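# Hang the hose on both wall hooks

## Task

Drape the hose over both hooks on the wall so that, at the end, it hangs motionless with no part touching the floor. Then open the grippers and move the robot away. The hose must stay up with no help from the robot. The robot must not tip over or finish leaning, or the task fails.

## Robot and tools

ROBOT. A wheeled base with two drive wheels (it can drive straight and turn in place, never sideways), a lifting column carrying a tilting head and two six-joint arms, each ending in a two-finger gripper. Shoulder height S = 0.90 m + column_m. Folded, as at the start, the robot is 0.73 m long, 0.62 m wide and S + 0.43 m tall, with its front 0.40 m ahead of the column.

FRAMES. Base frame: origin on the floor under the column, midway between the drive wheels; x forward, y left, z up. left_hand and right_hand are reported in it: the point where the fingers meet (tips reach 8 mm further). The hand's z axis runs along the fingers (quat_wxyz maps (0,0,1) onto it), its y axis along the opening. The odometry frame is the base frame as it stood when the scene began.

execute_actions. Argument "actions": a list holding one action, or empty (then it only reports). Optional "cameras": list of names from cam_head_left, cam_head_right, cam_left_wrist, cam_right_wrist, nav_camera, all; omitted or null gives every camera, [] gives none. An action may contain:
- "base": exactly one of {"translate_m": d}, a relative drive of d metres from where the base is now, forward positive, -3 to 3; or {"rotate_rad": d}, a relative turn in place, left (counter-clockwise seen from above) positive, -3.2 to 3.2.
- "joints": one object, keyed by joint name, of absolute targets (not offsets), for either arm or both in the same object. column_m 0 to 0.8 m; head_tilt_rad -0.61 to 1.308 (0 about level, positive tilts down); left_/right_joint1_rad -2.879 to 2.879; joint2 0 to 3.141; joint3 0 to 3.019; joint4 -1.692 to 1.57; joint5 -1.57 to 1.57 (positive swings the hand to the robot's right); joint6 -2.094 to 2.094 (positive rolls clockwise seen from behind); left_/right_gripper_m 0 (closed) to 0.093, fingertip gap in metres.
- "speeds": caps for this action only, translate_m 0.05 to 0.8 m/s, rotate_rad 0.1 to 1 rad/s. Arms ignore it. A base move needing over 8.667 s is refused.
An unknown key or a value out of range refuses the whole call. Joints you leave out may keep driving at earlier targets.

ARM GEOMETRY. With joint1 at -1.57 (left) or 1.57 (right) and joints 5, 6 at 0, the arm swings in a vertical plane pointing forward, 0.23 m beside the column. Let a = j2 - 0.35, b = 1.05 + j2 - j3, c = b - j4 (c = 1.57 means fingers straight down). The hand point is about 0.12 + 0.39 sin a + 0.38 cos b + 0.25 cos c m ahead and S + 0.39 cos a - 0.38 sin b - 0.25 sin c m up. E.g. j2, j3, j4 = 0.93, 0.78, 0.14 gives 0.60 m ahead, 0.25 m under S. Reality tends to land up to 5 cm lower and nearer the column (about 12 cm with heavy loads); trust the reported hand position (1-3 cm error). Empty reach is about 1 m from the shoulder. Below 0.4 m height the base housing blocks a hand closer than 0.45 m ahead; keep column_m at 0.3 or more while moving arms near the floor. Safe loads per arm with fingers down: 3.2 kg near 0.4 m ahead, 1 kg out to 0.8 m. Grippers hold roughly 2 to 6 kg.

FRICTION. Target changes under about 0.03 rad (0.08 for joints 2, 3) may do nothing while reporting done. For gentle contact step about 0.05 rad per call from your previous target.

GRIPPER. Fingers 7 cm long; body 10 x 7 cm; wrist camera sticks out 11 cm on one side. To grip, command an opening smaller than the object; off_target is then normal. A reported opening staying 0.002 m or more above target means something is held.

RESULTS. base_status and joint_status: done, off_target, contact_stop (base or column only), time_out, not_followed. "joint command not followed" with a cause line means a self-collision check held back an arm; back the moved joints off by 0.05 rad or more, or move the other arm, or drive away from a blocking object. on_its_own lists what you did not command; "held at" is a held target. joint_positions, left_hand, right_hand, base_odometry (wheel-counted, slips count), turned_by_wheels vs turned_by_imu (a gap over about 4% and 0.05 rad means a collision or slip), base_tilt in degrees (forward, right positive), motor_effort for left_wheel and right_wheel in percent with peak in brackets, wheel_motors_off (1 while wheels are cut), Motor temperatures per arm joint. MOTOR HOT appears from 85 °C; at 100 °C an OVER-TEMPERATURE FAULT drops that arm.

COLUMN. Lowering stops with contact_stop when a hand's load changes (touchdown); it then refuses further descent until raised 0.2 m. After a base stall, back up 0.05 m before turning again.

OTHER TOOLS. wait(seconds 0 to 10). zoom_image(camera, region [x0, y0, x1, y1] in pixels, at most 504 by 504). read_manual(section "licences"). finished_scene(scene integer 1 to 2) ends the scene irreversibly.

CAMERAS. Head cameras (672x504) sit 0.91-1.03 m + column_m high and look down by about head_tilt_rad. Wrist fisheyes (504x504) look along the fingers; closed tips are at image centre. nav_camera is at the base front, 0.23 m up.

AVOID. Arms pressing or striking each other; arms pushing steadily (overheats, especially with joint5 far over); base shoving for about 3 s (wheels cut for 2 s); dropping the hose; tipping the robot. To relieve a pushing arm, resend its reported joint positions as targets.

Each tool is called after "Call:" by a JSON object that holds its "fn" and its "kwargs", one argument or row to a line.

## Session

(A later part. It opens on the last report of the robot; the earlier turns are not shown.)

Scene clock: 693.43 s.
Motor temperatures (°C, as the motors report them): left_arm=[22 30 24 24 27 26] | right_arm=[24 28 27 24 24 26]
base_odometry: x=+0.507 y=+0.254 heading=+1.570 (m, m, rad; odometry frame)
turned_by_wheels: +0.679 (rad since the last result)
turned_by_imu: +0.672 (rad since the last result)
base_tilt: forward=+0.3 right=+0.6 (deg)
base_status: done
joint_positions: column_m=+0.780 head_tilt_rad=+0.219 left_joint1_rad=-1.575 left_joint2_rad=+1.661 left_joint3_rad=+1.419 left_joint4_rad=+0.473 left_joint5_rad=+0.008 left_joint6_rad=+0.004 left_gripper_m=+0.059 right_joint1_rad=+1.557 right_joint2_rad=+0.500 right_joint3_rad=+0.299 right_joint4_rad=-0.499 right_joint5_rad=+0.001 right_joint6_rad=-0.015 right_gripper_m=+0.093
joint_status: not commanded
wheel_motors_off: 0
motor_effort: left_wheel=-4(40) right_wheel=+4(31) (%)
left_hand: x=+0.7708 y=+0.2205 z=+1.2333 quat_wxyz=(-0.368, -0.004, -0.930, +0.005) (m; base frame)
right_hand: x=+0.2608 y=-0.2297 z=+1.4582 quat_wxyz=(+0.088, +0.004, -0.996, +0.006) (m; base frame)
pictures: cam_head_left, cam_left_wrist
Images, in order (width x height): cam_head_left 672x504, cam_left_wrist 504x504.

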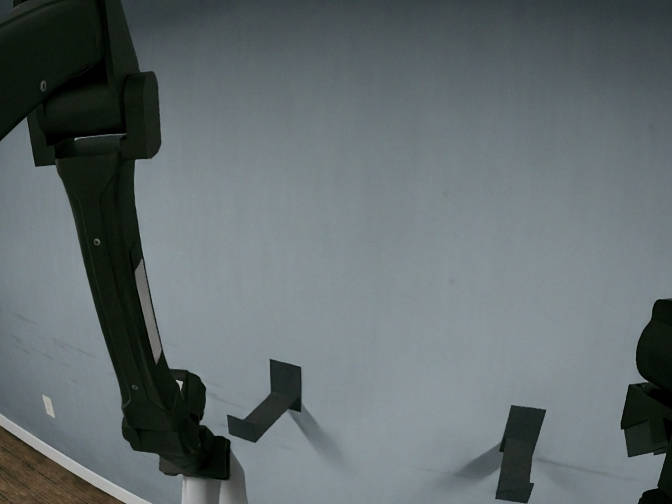

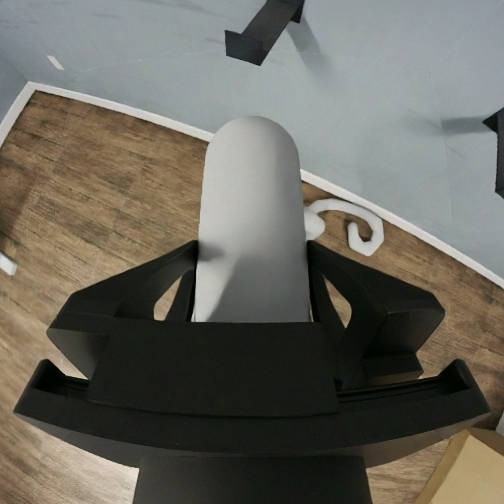

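Call:
{"fn": "execute_actions", "kwargs": {
  "actions": [
    {"base":{"rotate_rad":1.06},"speeds":{"rotate_rad":0.3},"joints":{"left_joint5_rad":0.87,"head_tilt_rad":0.5}}
  ],
  "cameras": []
}}

Call:
{"fn": "execute_actions", "kwargs": {
  "actions": [
    {"base":{"translate_m":1.23},"speeds":{"translate_m":0.25}}
  ],
  "cameras": []
}}

Call:
{"fn": "execute_actions", "kwargs": {
  "actions": [
    {"base":{"rotate_rad":-2.13},"speeds":{"rotate_rad":0.35}}
  ],
  "cameras": ["cam_head_left","cam_left_wrist","cam_head_right"]
}}

Scene clock: 703.20 s.
Motor temperatures (°C, as the motors report them): left_arm=[22 30 24 24 28 26] | right_arm=[24 28 27 24 24 26]
base_odometry: x=+0.507 y=+0.254 heading=+2.629 (m, m, rad; odometry frame)
turned_by_wheels: +1.059 (rad since the last result)
turned_by_imu: +1.053 (rad since the last result)
base_tilt: forward=+0.3 right=+0.6 (deg)
base_status: done
joint_positions: column_m=+0.780 head_tilt_rad=+0.504 left_joint1_rad=-1.559 left_joint2_rad=+1.661 left_joint3_rad=+1.419 left_joint4_rad=+0.473 left_joint5_rad=+0.844 left_joint6_rad=+0.004 left_gripper_m=+0.059 right_joint1_rad=+1.557 right_joint2_rad=+0.500 right_joint3_rad=+0.299 right_joint4_rad=-0.499 right_joint5_rad=+0.001 right_joint6_rad=-0.015 right_gripper_m=+0.093
joint_status: all done
wheel_motors_off: 0
motor_effort: left_wheel=-4(30) right_wheel=+1(24) (%)
left_hand: x=+0.7321 y=+0.1042 z=+1.2740 quat_wxyz=(-0.337, -0.152, -0.850, +0.374) (m; base frame)
right_hand: x=+0.2608 y=-0.2297 z=+1.4582 quat_wxyz=(+0.088, +0.004, -0.996, +0.006) (m; base frame)
pictures: none
No camera images: the call's "cameras" was empty. Leave "cameras" out to get every camera's image.

Scene clock: 709.33 s.
Motor temperatures (°C, as the motors report them): left_arm=[22 31 24 24 28 26] | right_arm=[24 28 27 24 24 26]
base_odometry: x=-0.564 y=+0.857 heading=+2.629 (m, m, rad; odometry frame)
turned_by_wheels: +0.001 (rad since the last result)
turned_by_imu: -0.002 (rad since the last result)
base_tilt: forward=+0.3 right=+0.5 (deg)
base_status: done
joint_positions: column_m=+0.780 head_tilt_rad=+0.504 left_joint1_rad=-1.562 left_joint2_rad=+1.662 left_joint3_rad=+1.415 left_joint4_rad=+0.473 left_joint5_rad=+0.845 left_joint6_rad=+0.004 left_gripper_m=+0.059 right_joint1_rad=+1.557 right_joint2_rad=+0.500 right_joint3_rad=+0.299 right_joint4_rad=-0.499 right_joint5_rad=+0.001 right_joint6_rad=-0.015 right_gripper_m=+0.093
joint_status: not commanded
wheel_motors_off: 0
motor_effort: left_wheel=+2(43) right_wheel=-1(46) (%)
left_hand: x=+0.7291 y=+0.1019 z=+1.2728 quat_wxyz=(-0.335, -0.151, -0.850, +0.377) (m; base frame)
right_hand: x=+0.2608 y=-0.2297 z=+1.4582 quat_wxyz=(+0.088, +0.004, -0.996, +0.006) (m; base frame)
pictures: none
No camera images: the call's "cameras" was empty. Leave "cameras" out to get every camera's image.

Scene clock: 716.07 s.
Motor temperatures (°C, as the motors report them): left_arm=[22 31 24 24 29 26] | right_arm=[24 27 27 24 24 26]
base_odometry: x=-0.564 y=+0.857 heading=+0.500 (m, m, rad; odometry frame)
turned_by_wheels: -2.130 (rad since the last result)
turned_by_imu: -2.117 (rad since the last result)
base_tilt: forward=+0.3 right=+0.6 (deg)
base_status: done
joint_positions: column_m=+0.780 head_tilt_rad=+0.504 left_joint1_rad=-1.556 left_joint2_rad=+1.662 left_joint3_rad=+1.415 left_joint4_rad=+0.473 left_joint5_rad=+0.843 left_joint6_rad=+0.004 left_gripper_m=+0.059 right_joint1_rad=+1.557 right_joint2_rad=+0.500 right_joint3_rad=+0.299 right_joint4_rad=-0.499 right_joint5_rad=+0.001 right_joint6_rad=-0.015 right_gripper_m=+0.093
joint_status: not commanded
wheel_motors_off: 0
motor_effort: left_wheel=+2(33) right_wheel=-1(40) (%)
left_hand: x=+0.7297 y=+0.1061 z=+1.2720 quat_wxyz=(-0.335, -0.150, -0.852, +0.373) (m; base frame)
right_hand: x=+0.2608 y=-0.2297 z=+1.4582 quat_wxyz=(+0.088, +0.004, -0.996, +0.006) (m; base frame)
pictures: cam_head_left, cam_head_right, cam_left_wrist
Images, in order (width x height): cam_head_left 672x504, cam_head_right 672x504, cam_left_wrist 504x504.

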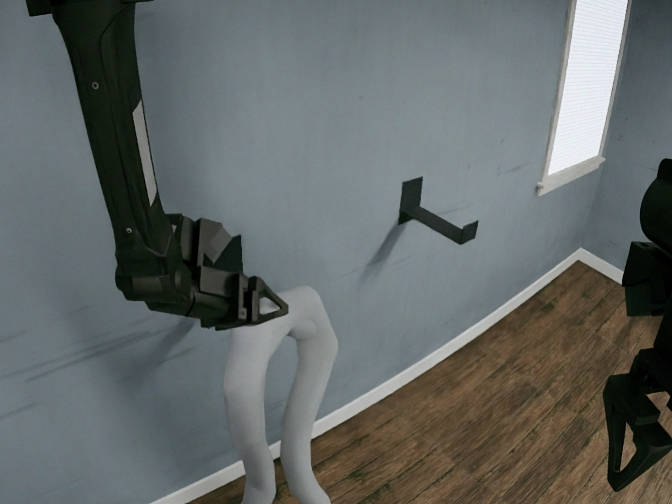

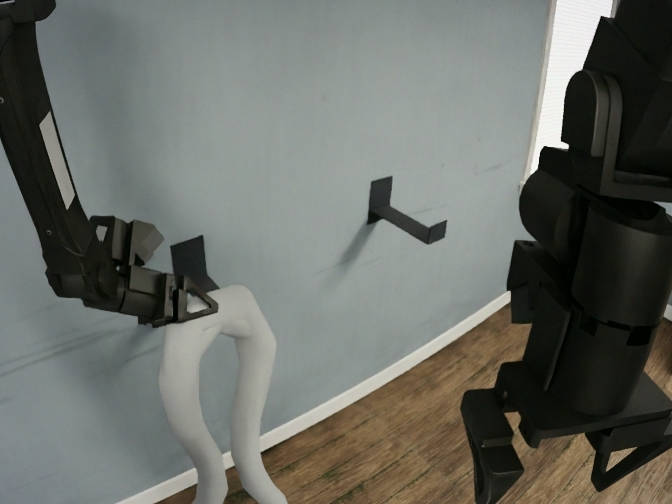

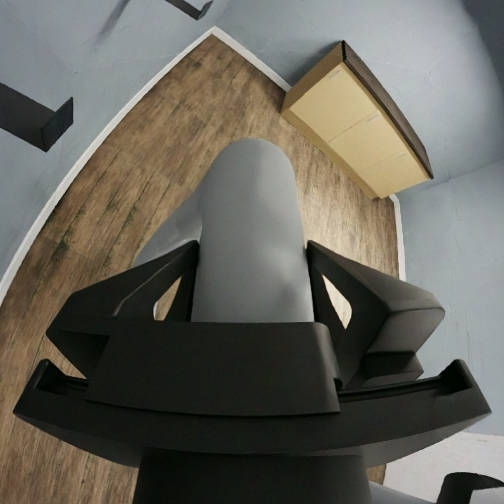

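Call:
{"fn": "execute_actions", "kwargs": {
  "actions": [
    {"base":{"translate_m":0.3},"speeds":{"translate_m":0.1},"joints":{"left_joint1_rad":-1.42,"left_joint5_rad":1.0}}
  ],
  "cameras": ["cam_head_left","cam_left_wrist","cam_head_right"]
}}

Scene clock: 722.53 s.
Motor temperatures (°C, as the motors report them): left_arm=[22 31 24 24 29 26] | right_arm=[24 27 27 24 24 26]
base_odometry: x=-0.301 y=+1.001 heading=+0.499 (m, m, rad; odometry frame)
turned_by_wheels: +0.000 (rad since the last result)
turned_by_imu: -0.001 (rad since the last result)
base_tilt: forward=+0.3 right=+0.5 (deg)
base_status: done
joint_positions: column_m=+0.780 head_tilt_rad=+0.505 left_joint1_rad=-1.407 left_joint2_rad=+1.662 left_joint3_rad=+1.413 left_joint4_rad=+0.473 left_joint5_rad=+0.979 left_joint6_rad=+0.004 left_gripper_m=+0.059 right_joint1_rad=+1.557 right_joint2_rad=+0.500 right_joint3_rad=+0.299 right_joint4_rad=-0.499 right_joint5_rad=+0.001 right_joint6_rad=-0.015 right_gripper_m=+0.093
joint_status: all done
wheel_motors_off: 0
motor_effort: left_wheel=+0(52) right_wheel=+0(34) (%)
left_hand: x=+0.7225 y=+0.1914 z=+1.2741 quat_wxyz=(-0.328, -0.162, -0.857, +0.364) (m; base frame)
right_hand: x=+0.2608 y=-0.2297 z=+1.4582 quat_wxyz=(+0.088, +0.004, -0.996, +0.006) (m; base frame)
pictures: cam_head_left, cam_head_right, cam_left_wrist
Images, in order (width x height): cam_head_left 672x504, cam_head_right 672x504, cam_left_wrist 504x504.

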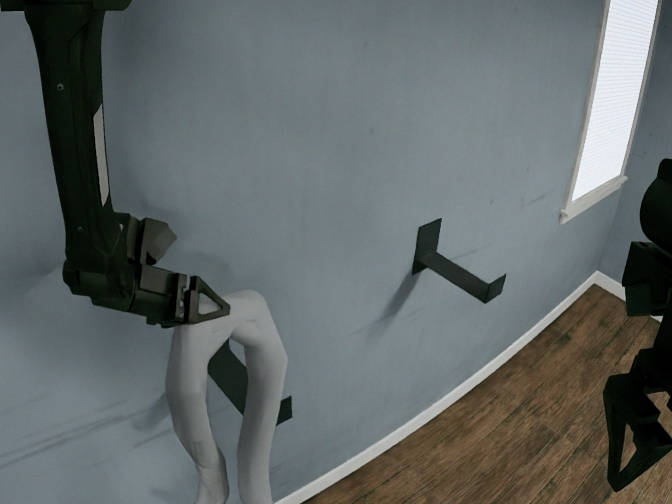

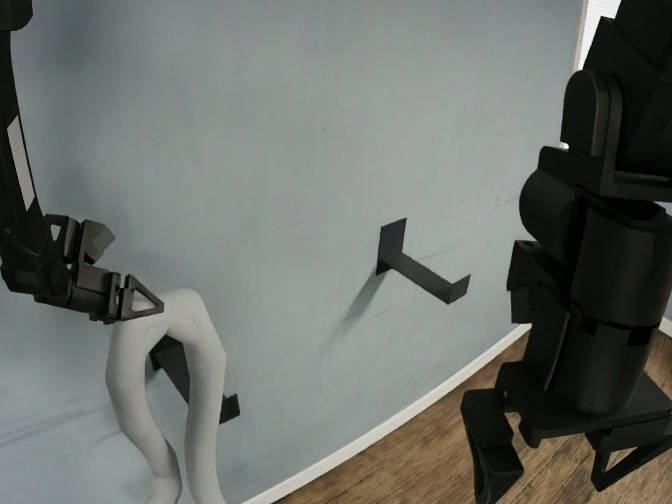

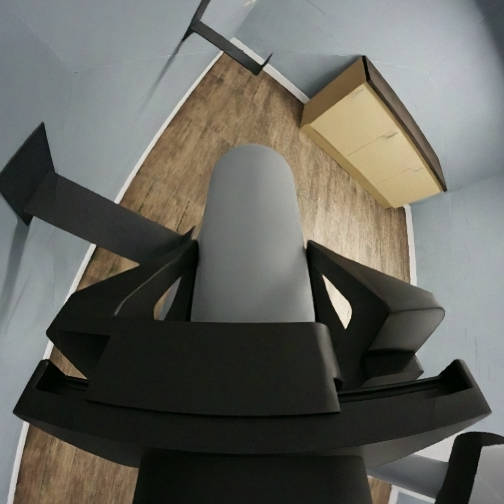

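Call:
{"fn": "zoom_image", "kwargs": {
  "camera": "cam_head_left",
  "region": [100, 250, 350, 504]
}}

Region (100, 250, 350, 504) of cam_head_left's 672x504 image, scaled by 1.984, with more detail than that image has; it fills the left 496 columns of this view, and the rest is white.

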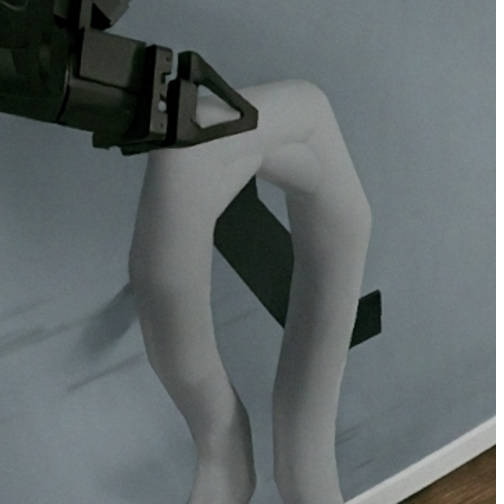

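Call:
{"fn": "execute_actions", "kwargs": {
  "actions": [
    {"base":{"translate_m":0.08},"speeds":{"translate_m":0.06},"joints":{"left_joint1_rad":-1.32,"left_joint5_rad":1.1}}
  ],
  "cameras": ["cam_head_left","cam_left_wrist"]
}}

Scene clock: 727.70 s.
Motor temperatures (°C, as the motors report them): left_arm=[22 31 24 24 29 26] | right_arm=[24 27 27 24 24 26]
base_odometry: x=-0.231 y=+1.039 heading=+0.499 (m, m, rad; odometry frame)
turned_by_wheels: +0.000 (rad since the last result)
turned_by_imu: +0.000 (rad since the last result)
base_tilt: forward=+0.3 right=+0.5 (deg)
base_status: done
joint_positions: column_m=+0.780 head_tilt_rad=+0.505 left_joint1_rad=-1.307 left_joint2_rad=+1.663 left_joint3_rad=+1.410 left_joint4_rad=+0.473 left_joint5_rad=+1.072 left_joint6_rad=+0.004 left_gripper_m=+0.059 right_joint1_rad=+1.557 right_joint2_rad=+0.500 right_joint3_rad=+0.299 right_joint4_rad=-0.499 right_joint5_rad=+0.001 right_joint6_rad=-0.015 right_gripper_m=+0.093
joint_status: all done
wheel_motors_off: 0
motor_effort: left_wheel=+1(33) right_wheel=+0(30) (%)
left_hand: x=+0.7125 y=+0.2477 z=+1.2805 quat_wxyz=(-0.320, -0.168, -0.860, +0.359) (m; base frame)
right_hand: x=+0.2608 y=-0.2297 z=+1.4582 quat_wxyz=(+0.088, +0.004, -0.996, +0.006) (m; base frame)
pictures: cam_head_left, cam_left_wrist
Images, in order (width x height): cam_head_left 672x504, cam_left_wrist 504x504.

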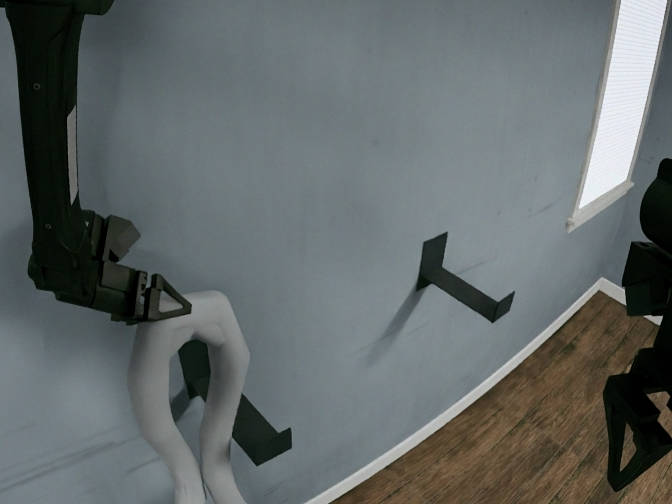

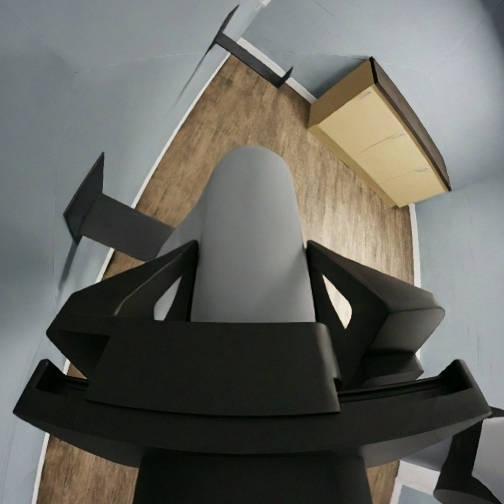

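Call:
{"fn": "execute_actions", "kwargs": {
  "actions": [
    {"base":{"translate_m":-0.15},"speeds":{"translate_m":0.06},"joints":{"left_joint1_rad":-1.5,"left_joint5_rad":0.92}}
  ],
  "cameras": []
}}

Call:
{"fn": "execute_actions", "kwargs": {
  "actions": [
    {"base":{"translate_m":0.07},"speeds":{"translate_m":0.06},"joints":{"left_joint1_rad":-1.61,"left_joint5_rad":0.81}}
  ],
  "cameras": ["cam_head_left","cam_left_wrist"]
}}

Scene clock: 733.40 s.
Motor temperatures (°C, as the motors report them): left_arm=[22 31 24 24 30 26] | right_arm=[24 27 27 24 24 26]
base_odometry: x=-0.363 y=+0.967 heading=+0.499 (m, m, rad; odometry frame)
turned_by_wheels: +0.000 (rad since the last result)
turned_by_imu: +0.001 (rad since the last result)
base_tilt: forward=+0.3 right=+0.6 (deg)
base_status: done
joint_positions: column_m=+0.780 head_tilt_rad=+0.505 left_joint1_rad=-1.469 left_joint2_rad=+1.664 left_joint3_rad=+1.419 left_joint4_rad=+0.473 left_joint5_rad=+0.874 left_joint6_rad=+0.005 left_gripper_m=+0.059 right_joint1_rad=+1.557 right_joint2_rad=+0.500 right_joint3_rad=+0.299 right_joint4_rad=-0.499 right_joint5_rad=+0.001 right_joint6_rad=-0.015 right_gripper_m=+0.093
joint_status: left_joint5_rad time_out (moved -0.198 of -0.152); the others done
wheel_motors_off: 0
on_its_own: left_joint5_rad reads +0.874 and still pushes toward +0.920 since a time_out
motor_effort: left_wheel=-1(33) right_wheel=-2(26) (%)
left_hand: x=+0.7325 y=+0.1621 z=+1.2680 quat_wxyz=(-0.336, -0.150, -0.863, +0.347) (m; base frame)
right_hand: x=+0.2608 y=-0.2297 z=+1.4582 quat_wxyz=(+0.088, +0.004, -0.996, +0.006) (m; base frame)
pictures: none
No camera images: the call's "cameras" was empty. Leave "cameras" out to get every camera's image.

not run: a stop came earlier in this reply.

Call:
{"fn": "execute_actions", "kwargs": {
  "actions": [
    {"base":{"translate_m":0.07},"speeds":{"translate_m":0.06},"joints":{"left_joint1_rad":-1.61,"left_joint5_rad":0.81}}
  ],
  "cameras": ["cam_head_left","cam_left_wrist"]
}}

Scene clock: 736.03 s.
Motor temperatures (°C, as the motors report them): left_arm=[22 31 24 24 30 26] | right_arm=[24 27 27 24 24 26]
base_odometry: x=-0.301 y=+1.001 heading=+0.500 (m, m, rad; odometry frame)
turned_by_wheels: +0.000 (rad since the last result)
turned_by_imu: +0.000 (rad since the last result)
base_tilt: forward=+0.3 right=+0.6 (deg)
base_status: done
joint_positions: column_m=+0.780 head_tilt_rad=+0.505 left_joint1_rad=-1.567 left_joint2_rad=+1.663 left_joint3_rad=+1.420 left_joint4_rad=+0.473 left_joint5_rad=+0.767 left_joint6_rad=+0.005 left_gripper_m=+0.059 right_joint1_rad=+1.557 right_joint2_rad=+0.500 right_joint3_rad=+0.299 right_joint4_rad=-0.499 right_joint5_rad=+0.001 right_joint6_rad=-0.015 right_gripper_m=+0.093
joint_status: left_joint5_rad time_out (moved -0.107 of -0.064); the others done
wheel_motors_off: 0
on_its_own: left_joint5_rad reads +0.767 and still pushes toward +0.810 since a time_out
motor_effort: left_wheel=+1(31) right_wheel=+1(27) (%)
left_hand: x=+0.7373 y=+0.1082 z=+1.2666 quat_wxyz=(-0.342, -0.139, -0.863, +0.345) (m; base frame)
right_hand: x=+0.2608 y=-0.2297 z=+1.4582 quat_wxyz=(+0.088, +0.004, -0.996, +0.006) (m; base frame)
pictures: cam_head_left, cam_left_wrist
Images, in order (width x height): cam_head_left 672x504, cam_left_wrist 504x504.

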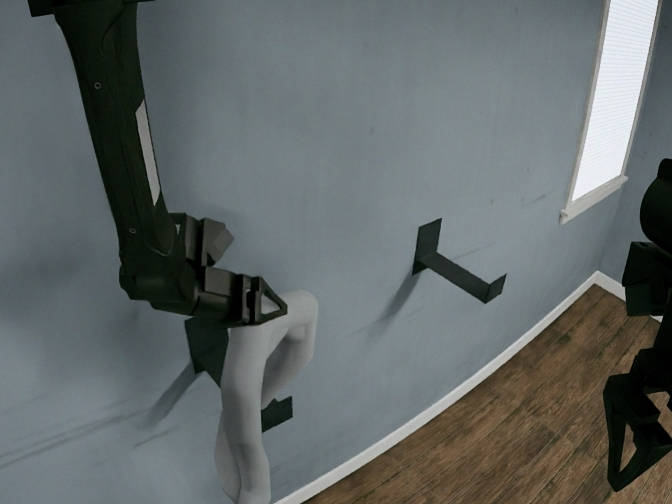

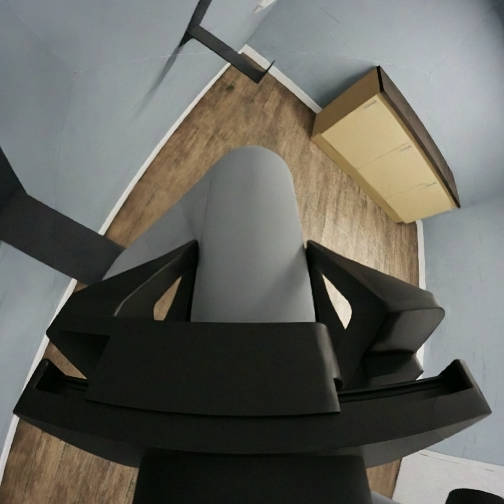

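Call:
{"fn": "execute_actions", "kwargs": {
  "actions": [
    {"base":{"translate_m":-0.35},"speeds":{"translate_m":0.08},"joints":{"left_joint1_rad":-1.57,"left_joint5_rad":0.87,"head_tilt_rad":0.7}}
  ],
  "cameras": ["cam_head_left","cam_left_wrist"]
}}

Scene clock: 741.67 s.
Motor temperatures (°C, as the motors report them): left_arm=[22 31 24 24 31 26] | right_arm=[24 27 27 24 24 26]
base_odometry: x=-0.608 y=+0.833 heading=+0.501 (m, m, rad; odometry frame)
turned_by_wheels: +0.002 (rad since the last result)
turned_by_imu: +0.003 (rad since the last result)
base_tilt: forward=+0.3 right=+0.6 (deg)
base_status: done
joint_positions: column_m=+0.780 head_tilt_rad=+0.703 left_joint1_rad=-1.554 left_joint2_rad=+1.660 left_joint3_rad=+1.422 left_joint4_rad=+0.473 left_joint5_rad=+0.842 left_joint6_rad=+0.005 left_gripper_m=+0.059 right_joint1_rad=+1.557 right_joint2_rad=+0.500 right_joint3_rad=+0.299 right_joint4_rad=-0.499 right_joint5_rad=+0.001 right_joint6_rad=-0.015 right_gripper_m=+0.093
joint_status: left_joint1_rad time_out (moved +0.013 of -0.003); left_joint5_rad time_out (moved +0.075 of +0.103); the others done
wheel_motors_off: 0
motor_effort: left_wheel=+1(38) right_wheel=+0(33) (%)
left_hand: x=+0.7344 y=+0.1078 z=+1.2745 quat_wxyz=(-0.339, -0.152, -0.851, +0.371) (m; base frame)
right_hand: x=+0.2608 y=-0.2297 z=+1.4582 quat_wxyz=(+0.088, +0.004, -0.996, +0.006) (m; base frame)
pictures: cam_head_left, cam_left_wrist
Images, in order (width x height): cam_head_left 672x504, cam_left_wrist 504x504.

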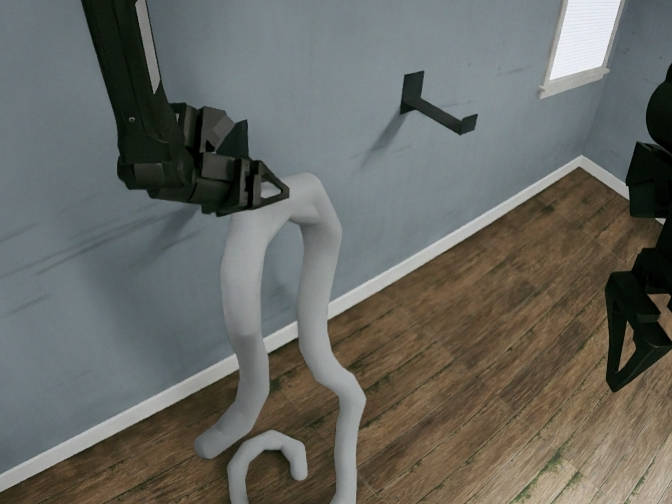

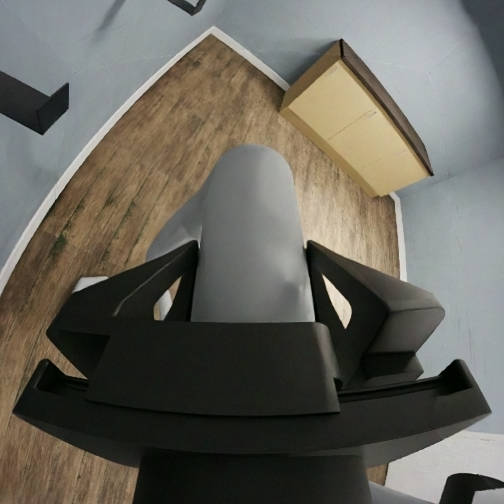

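Call:
{"fn": "execute_actions", "kwargs": {
  "actions": [
    {"base":{"translate_m":0.32},"speeds":{"translate_m":0.08},"joints":{"left_joint1_rad":-1.68,"left_joint5_rad":0.8,"head_tilt_rad":0.5}}
  ],
  "cameras": ["cam_head_left","cam_left_wrist"]
}}

Scene clock: 748.40 s.
Motor temperatures (°C, as the motors report them): left_arm=[22 31 24 24 31 26] | right_arm=[24 27 27 24 24 26]
base_odometry: x=-0.328 y=+0.987 heading=+0.503 (m, m, rad; odometry frame)
turned_by_wheels: +0.001 (rad since the last result)
turned_by_imu: +0.001 (rad since the last result)
base_tilt: forward=+0.3 right=+0.6 (deg)
base_status: done
joint_positions: column_m=+0.780 head_tilt_rad=+0.518 left_joint1_rad=-1.659 left_joint2_rad=+1.660 left_joint3_rad=+1.421 left_joint4_rad=+0.473 left_joint5_rad=+0.769 left_joint6_rad=+0.005 left_gripper_m=+0.059 right_joint1_rad=+1.557 right_joint2_rad=+0.500 right_joint3_rad=+0.299 right_joint4_rad=-0.499 right_joint5_rad=+0.001 right_joint6_rad=-0.015 right_gripper_m=+0.093
joint_status: left_joint5_rad time_out (moved -0.073 of -0.042); the others done
wheel_motors_off: 0
on_its_own: left_joint5_rad reads +0.769 and still pushes toward +0.800 since a time_out
motor_effort: left_wheel=+2(34) right_wheel=+1(43) (%)
left_hand: x=+0.7324 y=+0.0451 z=+1.2809 quat_wxyz=(-0.341, -0.147, -0.844, +0.388) (m; base frame)
right_hand: x=+0.2608 y=-0.2297 z=+1.4582 quat_wxyz=(+0.088, +0.004, -0.996, +0.006) (m; base frame)
pictures: cam_head_left, cam_left_wrist
Images, in order (width x height): cam_head_left 672x504, cam_left_wrist 504x504.

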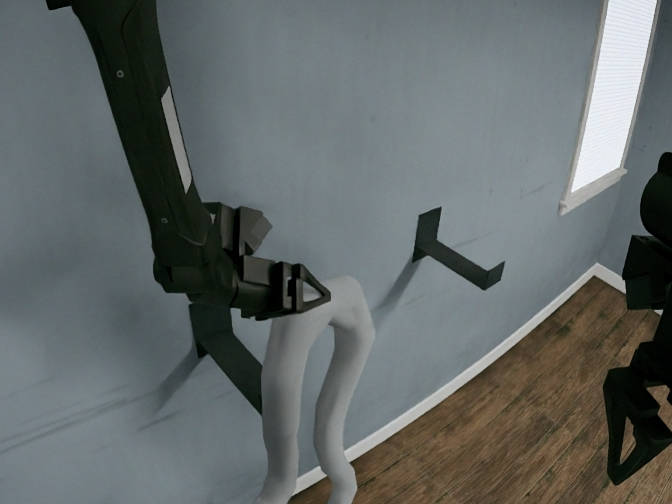

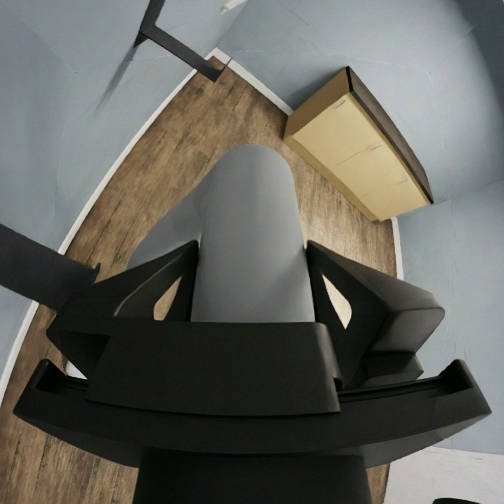

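Call:
{"fn": "execute_actions", "kwargs": {
  "actions": [
    {"base":{"translate_m":-0.05},"speeds":{"translate_m":0.05},"joints":{"left_joint1_rad":-1.6,"left_joint5_rad":0.84}}
  ],
  "cameras": ["cam_head_left","cam_left_wrist"]
}}

Scene clock: 751.73 s.
Motor temperatures (°C, as the motors report them): left_arm=[22 31 24 24 31 26] | right_arm=[24 27 27 24 24 26]
base_odometry: x=-0.372 y=+0.963 heading=+0.502 (m, m, rad; odometry frame)
turned_by_wheels: +0.000 (rad since the last result)
turned_by_imu: +0.000 (rad since the last result)
base_tilt: forward=+0.3 right=+0.6 (deg)
base_status: done
joint_positions: column_m=+0.780 head_tilt_rad=+0.518 left_joint1_rad=-1.578 left_joint2_rad=+1.660 left_joint3_rad=+1.419 left_joint4_rad=+0.473 left_joint5_rad=+0.810 left_joint6_rad=+0.005 left_gripper_m=+0.059 right_joint1_rad=+1.557 right_joint2_rad=+0.500 right_joint3_rad=+0.298 right_joint4_rad=-0.499 right_joint5_rad=+0.001 right_joint6_rad=-0.015 right_gripper_m=+0.093
joint_status: all done
wheel_motors_off: 0
motor_effort: left_wheel=-1(27) right_wheel=-1(32) (%)
left_hand: x=+0.7339 y=+0.0951 z=+1.2734 quat_wxyz=(-0.340, -0.148, -0.853, +0.369) (m; base frame)
right_hand: x=+0.2605 y=-0.2297 z=+1.4581 quat_wxyz=(+0.088, +0.004, -0.996, +0.006) (m; base frame)
pictures: cam_head_left, cam_left_wrist
Images, in order (width x height): cam_head_left 672x504, cam_left_wrist 504x504.

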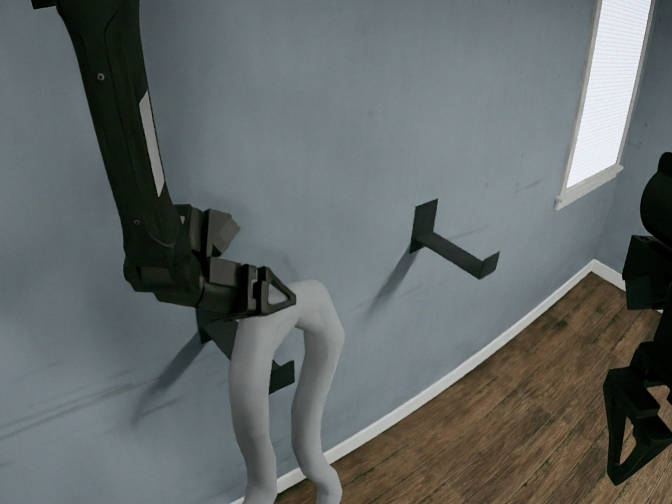

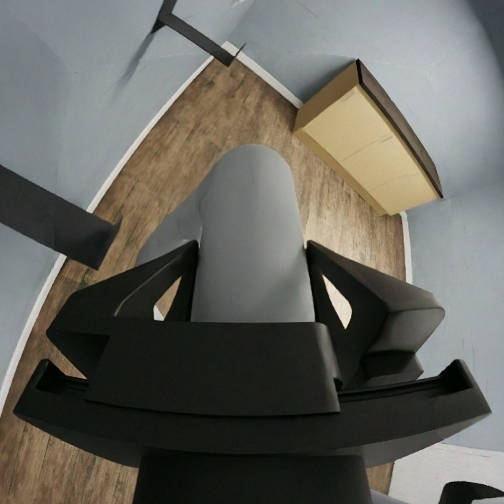

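Call:
{"fn": "execute_actions", "kwargs": {
  "actions": [
    {"base":{"translate_m":0.09},"speeds":{"translate_m":0.05},"joints":{"left_joint1_rad":-1.51,"left_joint5_rad":0.93}}
  ],
  "cameras": ["cam_head_left","cam_left_wrist"]
}}

Scene clock: 755.60 s.
Motor temperatures (°C, as the motors report them): left_arm=[22 31 24 24 31 26] | right_arm=[24 27 27 24 24 26]
base_odometry: x=-0.293 y=+1.006 heading=+0.503 (m, m, rad; odometry frame)
turned_by_wheels: +0.001 (rad since the last result)
turned_by_imu: +0.001 (rad since the last result)
base_tilt: forward=+0.2 right=+0.6 (deg)
base_status: done
joint_positions: column_m=+0.780 head_tilt_rad=+0.518 left_joint1_rad=-1.499 left_joint2_rad=+1.660 left_joint3_rad=+1.415 left_joint4_rad=+0.473 left_joint5_rad=+0.906 left_joint6_rad=+0.005 left_gripper_m=+0.059 right_joint1_rad=+1.557 right_joint2_rad=+0.500 right_joint3_rad=+0.298 right_joint4_rad=-0.499 right_joint5_rad=+0.001 right_joint6_rad=-0.015 right_gripper_m=+0.093
joint_status: all done
wheel_motors_off: 0
motor_effort: left_wheel=+2(32) right_wheel=-3(32) (%)
left_hand: x=+0.7281 y=+0.1379 z=+1.2739 quat_wxyz=(-0.333, -0.158, -0.851, +0.374) (m; base frame)
right_hand: x=+0.2605 y=-0.2297 z=+1.4581 quat_wxyz=(+0.088, +0.004, -0.996, +0.006) (m; base frame)
pictures: cam_head_left, cam_left_wrist
Images, in order (width x height): cam_head_left 672x504, cam_left_wrist 504x504.

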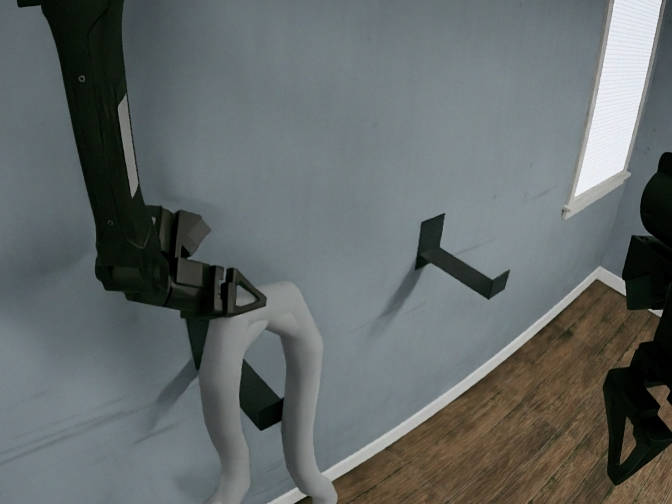

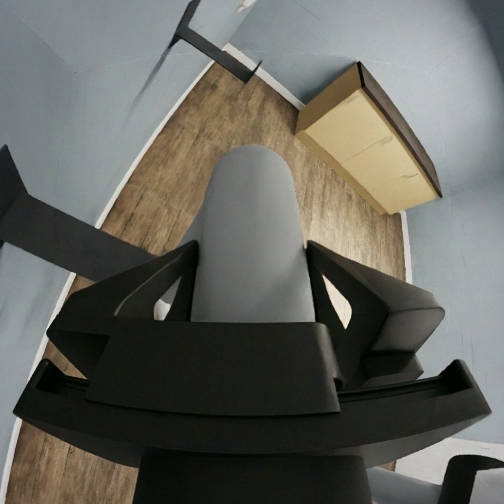

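Call:
{"fn": "execute_actions", "kwargs": {
  "actions": [
    {"base":{"translate_m":0.09},"speeds":{"translate_m":0.05},"joints":{"left_joint1_rad":-1.45,"left_joint5_rad":0.99}}
  ],
  "cameras": ["cam_head_left","cam_left_wrist"]
}}

Scene clock: 759.37 s.
Motor temperatures (°C, as the motors report them): left_arm=[22 32 24 24 31 26] | right_arm=[24 27 27 24 24 26]
base_odometry: x=-0.214 y=+1.050 heading=+0.505 (m, m, rad; odometry frame)
turned_by_wheels: +0.001 (rad since the last result)
turned_by_imu: +0.001 (rad since the last result)
base_tilt: forward=+0.3 right=+0.6 (deg)
base_status: done
joint_positions: column_m=+0.780 head_tilt_rad=+0.518 left_joint1_rad=-1.443 left_joint2_rad=+1.663 left_joint3_rad=+1.414 left_joint4_rad=+0.473 left_joint5_rad=+0.959 left_joint6_rad=+0.005 left_gripper_m=+0.059 right_joint1_rad=+1.557 right_joint2_rad=+0.499 right_joint3_rad=+0.298 right_joint4_rad=-0.499 right_joint5_rad=+0.001 right_joint6_rad=-0.015 right_gripper_m=+0.093
joint_status: left_joint5_rad off_target (ended at +0.960, target +0.990); the others done
wheel_motors_off: 0
motor_effort: left_wheel=+2(34) right_wheel=+1(32) (%)
left_hand: x=+0.7237 y=+0.1695 z=+1.2737 quat_wxyz=(-0.329, -0.162, -0.853, +0.372) (m; base frame)
right_hand: x=+0.2606 y=-0.2297 z=+1.4582 quat_wxyz=(+0.088, +0.004, -0.996, +0.006) (m; base frame)
pictures: cam_head_left, cam_left_wrist
Images, in order (width x height): cam_head_left 672x504, cam_left_wrist 504x504.

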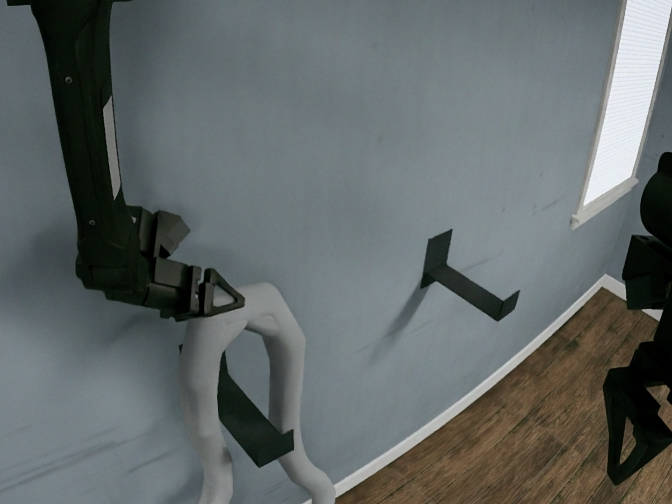

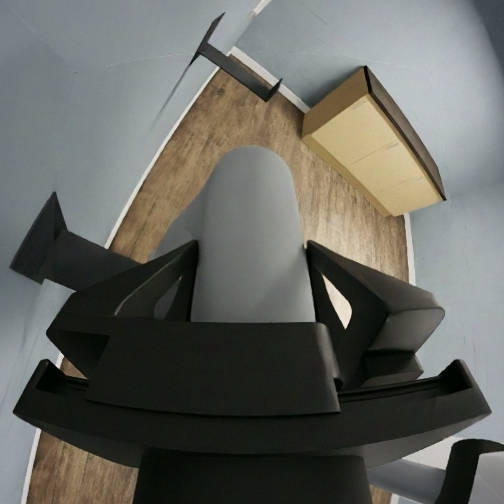

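Threaded. Lower.

Call:
{"fn": "execute_actions", "kwargs": {
  "actions": [
    {"joints":{"column_m":0.62,"left_joint5_rad":1.0,"left_joint1_rad":-1.44}}
  ],
  "cameras": ["cam_head_left","cam_left_wrist"]
}}

Scene clock: 762.50 s.
Motor temperatures (°C, as the motors report them): left_arm=[22 32 24 24 31 26] | right_arm=[24 27 27 24 24 26]
base_odometry: x=-0.214 y=+1.050 heading=+0.505 (m, m, rad; odometry frame)
turned_by_wheels: +0.000 (rad since the last result)
turned_by_imu: +0.000 (rad since the last result)
base_tilt: forward=+0.3 right=+0.6 (deg)
base_status: not commanded
joint_positions: column_m=+0.620 head_tilt_rad=+0.518 left_joint1_rad=-1.437 left_joint2_rad=+1.663 left_joint3_rad=+1.414 left_joint4_rad=+0.473 left_joint5_rad=+0.968 left_joint6_rad=+0.005 left_gripper_m=+0.059 right_joint1_rad=+1.557 right_joint2_rad=+0.499 right_joint3_rad=+0.298 right_joint4_rad=-0.499 right_joint5_rad=+0.001 right_joint6_rad=-0.015 right_gripper_m=+0.093
joint_status: left_joint5_rad time_out (moved +0.009 of +0.041); the others done
wheel_motors_off: 0
on_its_own: left_joint5_rad reads +0.968 and still pushes toward +1.000 since a time_out
motor_effort: left_wheel=+1(1) right_wheel=+0(1) (%)
left_hand: x=+0.7231 y=+0.1723 z=+1.1143 quat_wxyz=(-0.328, -0.163, -0.852, +0.373) (m; base frame)
right_hand: x=+0.2606 y=-0.2297 z=+1.2983 quat_wxyz=(+0.088, +0.004, -0.996, +0.006) (m; base frame)
pictures: cam_head_left, cam_left_wrist
Images, in order (width x height): cam_head_left 672x504, cam_left_wrist 504x504.

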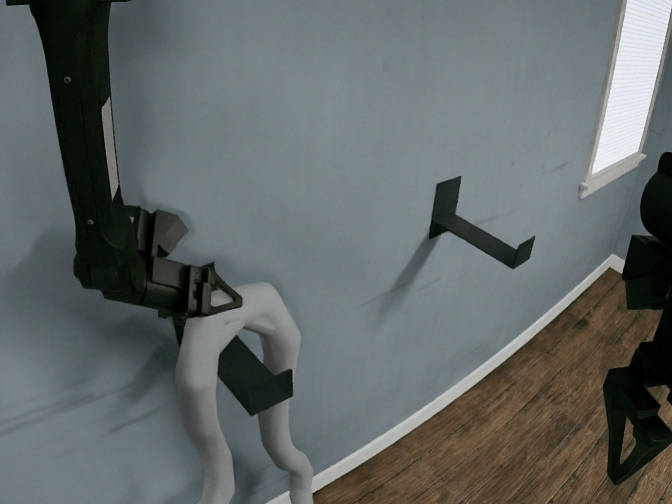

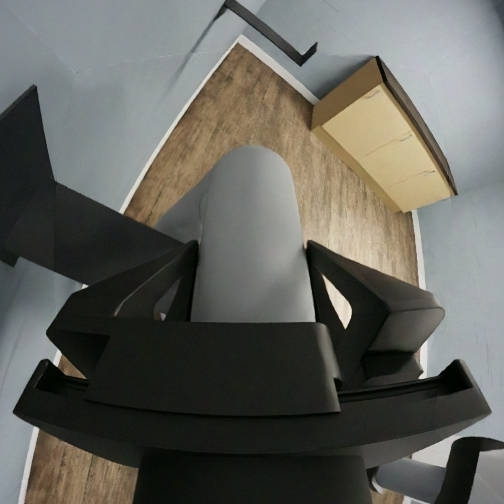

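Call:
{"fn": "execute_actions", "kwargs": {
  "actions": [
    {"joints":{"left_gripper_m":0.093}}
  ],
  "cameras": ["cam_head_left"]
}}

Call:
{"fn": "execute_actions", "kwargs": {
  "actions": [
    {"base":{"translate_m":-0.1},"speeds":{"translate_m":0.05},"joints":{"left_joint1_rad":-1.3,"left_joint5_rad":1.1}}
  ],
  "cameras": ["cam_head_left","cam_left_wrist"]
}}

Scene clock: 764.50 s.
Motor temperatures (°C, as the motors report them): left_arm=[22 32 24 24 31 26] | right_arm=[24 27 27 24 24 26]
base_odometry: x=-0.214 y=+1.050 heading=+0.505 (m, m, rad; odometry frame)
turned_by_wheels: +0.000 (rad since the last result)
turned_by_imu: +0.000 (rad since the last result)
base_tilt: forward=+0.3 right=+0.6 (deg)
base_status: not commanded
joint_positions: column_m=+0.620 head_tilt_rad=+0.518 left_joint1_rad=-1.437 left_joint2_rad=+1.598 left_joint3_rad=+1.439 left_joint4_rad=+0.483 left_joint5_rad=+0.996 left_joint6_rad=+0.005 left_gripper_m=+0.093 right_joint1_rad=+1.557 right_joint2_rad=+0.499 right_joint3_rad=+0.298 right_joint4_rad=-0.499 right_joint5_rad=+0.001 right_joint6_rad=-0.015 right_gripper_m=+0.093
joint_status: all done
wheel_motors_off: 0
motor_effort: left_wheel=+2(2) right_wheel=-1(1) (%)
left_hand: x=+0.7577 y=+0.1663 z=+1.1631 quat_wxyz=(-0.365, -0.192, -0.830, +0.375) (m; base frame)
right_hand: x=+0.2606 y=-0.2297 z=+1.2983 quat_wxyz=(+0.088, +0.004, -0.996, +0.006) (m; base frame)
pictures: cam_head_left
Images, in order (width x height): cam_head_left 672x504.

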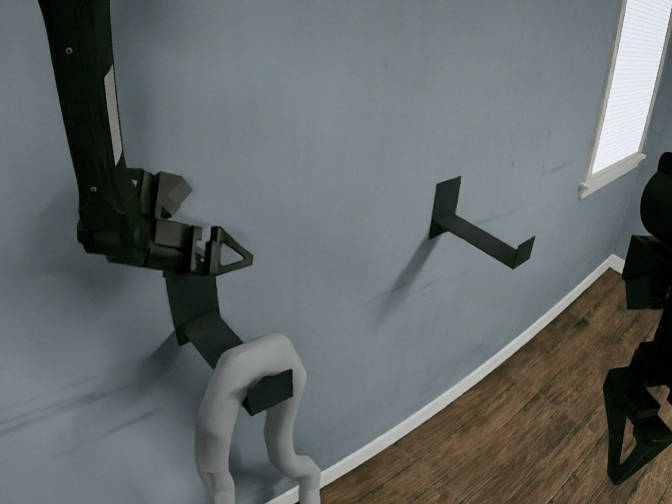

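Scene clock: 767.53 s.
Motor temperatures (°C, as the motors report them): left_arm=[22 31 24 24 30 26] | right_arm=[24 27 27 24 24 26]
base_odometry: x=-0.301 y=+1.001 heading=+0.504 (m, m, rad; odometry frame)
turned_by_wheels: -0.001 (rad since the last result)
turned_by_imu: +0.000 (rad since the last result)
base_tilt: forward=+0.3 right=+0.6 (deg)
base_status: done
joint_positions: column_m=+0.620 head_tilt_rad=+0.518 left_joint1_rad=-1.300 left_joint2_rad=+1.598 left_joint3_rad=+1.441 left_joint4_rad=+0.483 left_joint5_rad=+1.098 left_joint6_rad=+0.005 left_gripper_m=+0.093 right_joint1_rad=+1.557 right_joint2_rad=+0.499 right_joint3_rad=+0.299 right_joint4_rad=-0.499 right_joint5_rad=+0.001 right_joint6_rad=-0.015 right_gripper_m=+0.093
joint_status: all done
wheel_motors_off: 0
motor_effort: left_wheel=-1(30) right_wheel=+0(27) (%)
left_hand: x=+0.7495 y=+0.2436 z=+1.1693 quat_wxyz=(-0.356, -0.204, -0.840, +0.355) (m; base frame)
right_hand: x=+0.2609 y=-0.2297 z=+1.2984 quat_wxyz=(+0.088, +0.004, -0.996, +0.006) (m; base frame)
pictures: cam_head_left, cam_left_wrist
Images, in order (width x height): cam_head_left 672x504, cam_left_wrist 504x504.

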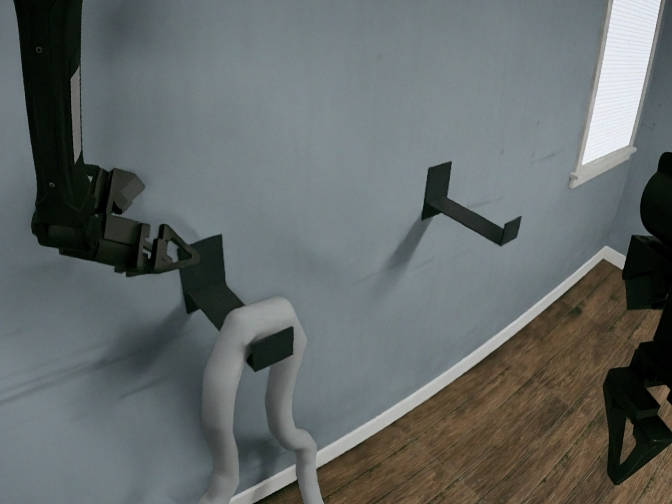

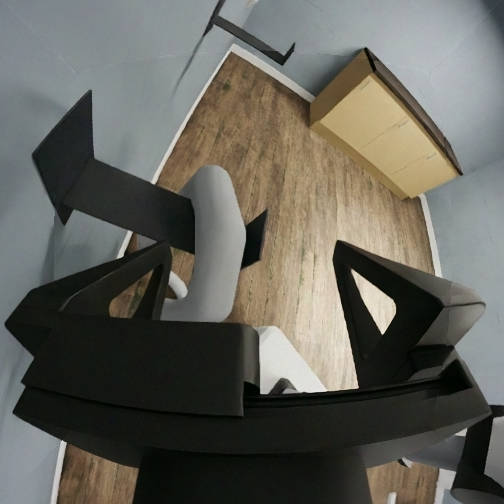

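Call:
{"fn": "execute_actions", "kwargs": {
  "actions": [
    {"base":{"translate_m":-0.4},"joints":{"left_joint1_rad":-1.57,"left_joint5_rad":0,"head_tilt_rad":0.85}}
  ],
  "cameras": ["cam_head_left","cam_head_right"]
}}

Scene clock: 771.57 s.
Motor temperatures (°C, as the motors report them): left_arm=[22 31 24 24 30 26] | right_arm=[24 27 27 24 24 26]
base_odometry: x=-0.652 y=+0.808 heading=+0.506 (m, m, rad; odometry frame)
turned_by_wheels: +0.002 (rad since the last result)
turned_by_imu: +0.003 (rad since the last result)
base_tilt: forward=+0.3 right=+0.6 (deg)
base_status: done
joint_positions: column_m=+0.620 head_tilt_rad=+0.852 left_joint1_rad=-1.565 left_joint2_rad=+1.598 left_joint3_rad=+1.439 left_joint4_rad=+0.483 left_joint5_rad=+0.004 left_joint6_rad=+0.005 left_gripper_m=+0.093 right_joint1_rad=+1.557 right_joint2_rad=+0.498 right_joint3_rad=+0.297 right_joint4_rad=-0.499 right_joint5_rad=+0.001 right_joint6_rad=-0.015 right_gripper_m=+0.093
joint_status: all done
wheel_motors_off: 0
motor_effort: left_wheel=+2(52) right_wheel=-1(48) (%)
left_hand: x=+0.8099 y=+0.2281 z=+1.1231 quat_wxyz=(-0.411, -0.003, -0.911, -0.002) (m; base frame)
right_hand: x=+0.2598 y=-0.2297 z=+1.2983 quat_wxyz=(+0.089, +0.004, -0.996, +0.006) (m; base frame)
pictures: cam_head_left, cam_head_right
Images, in order (width x height): cam_head_left 672x504, cam_head_right 672x504.

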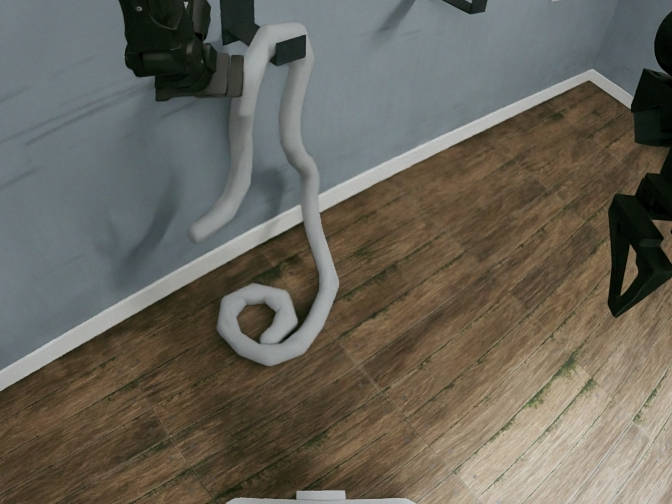

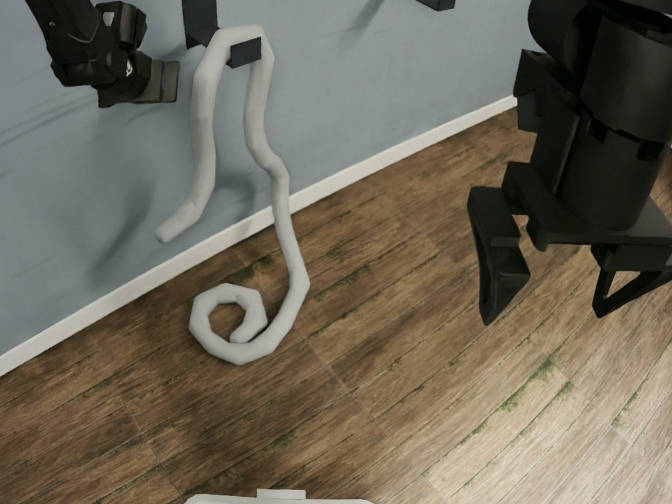

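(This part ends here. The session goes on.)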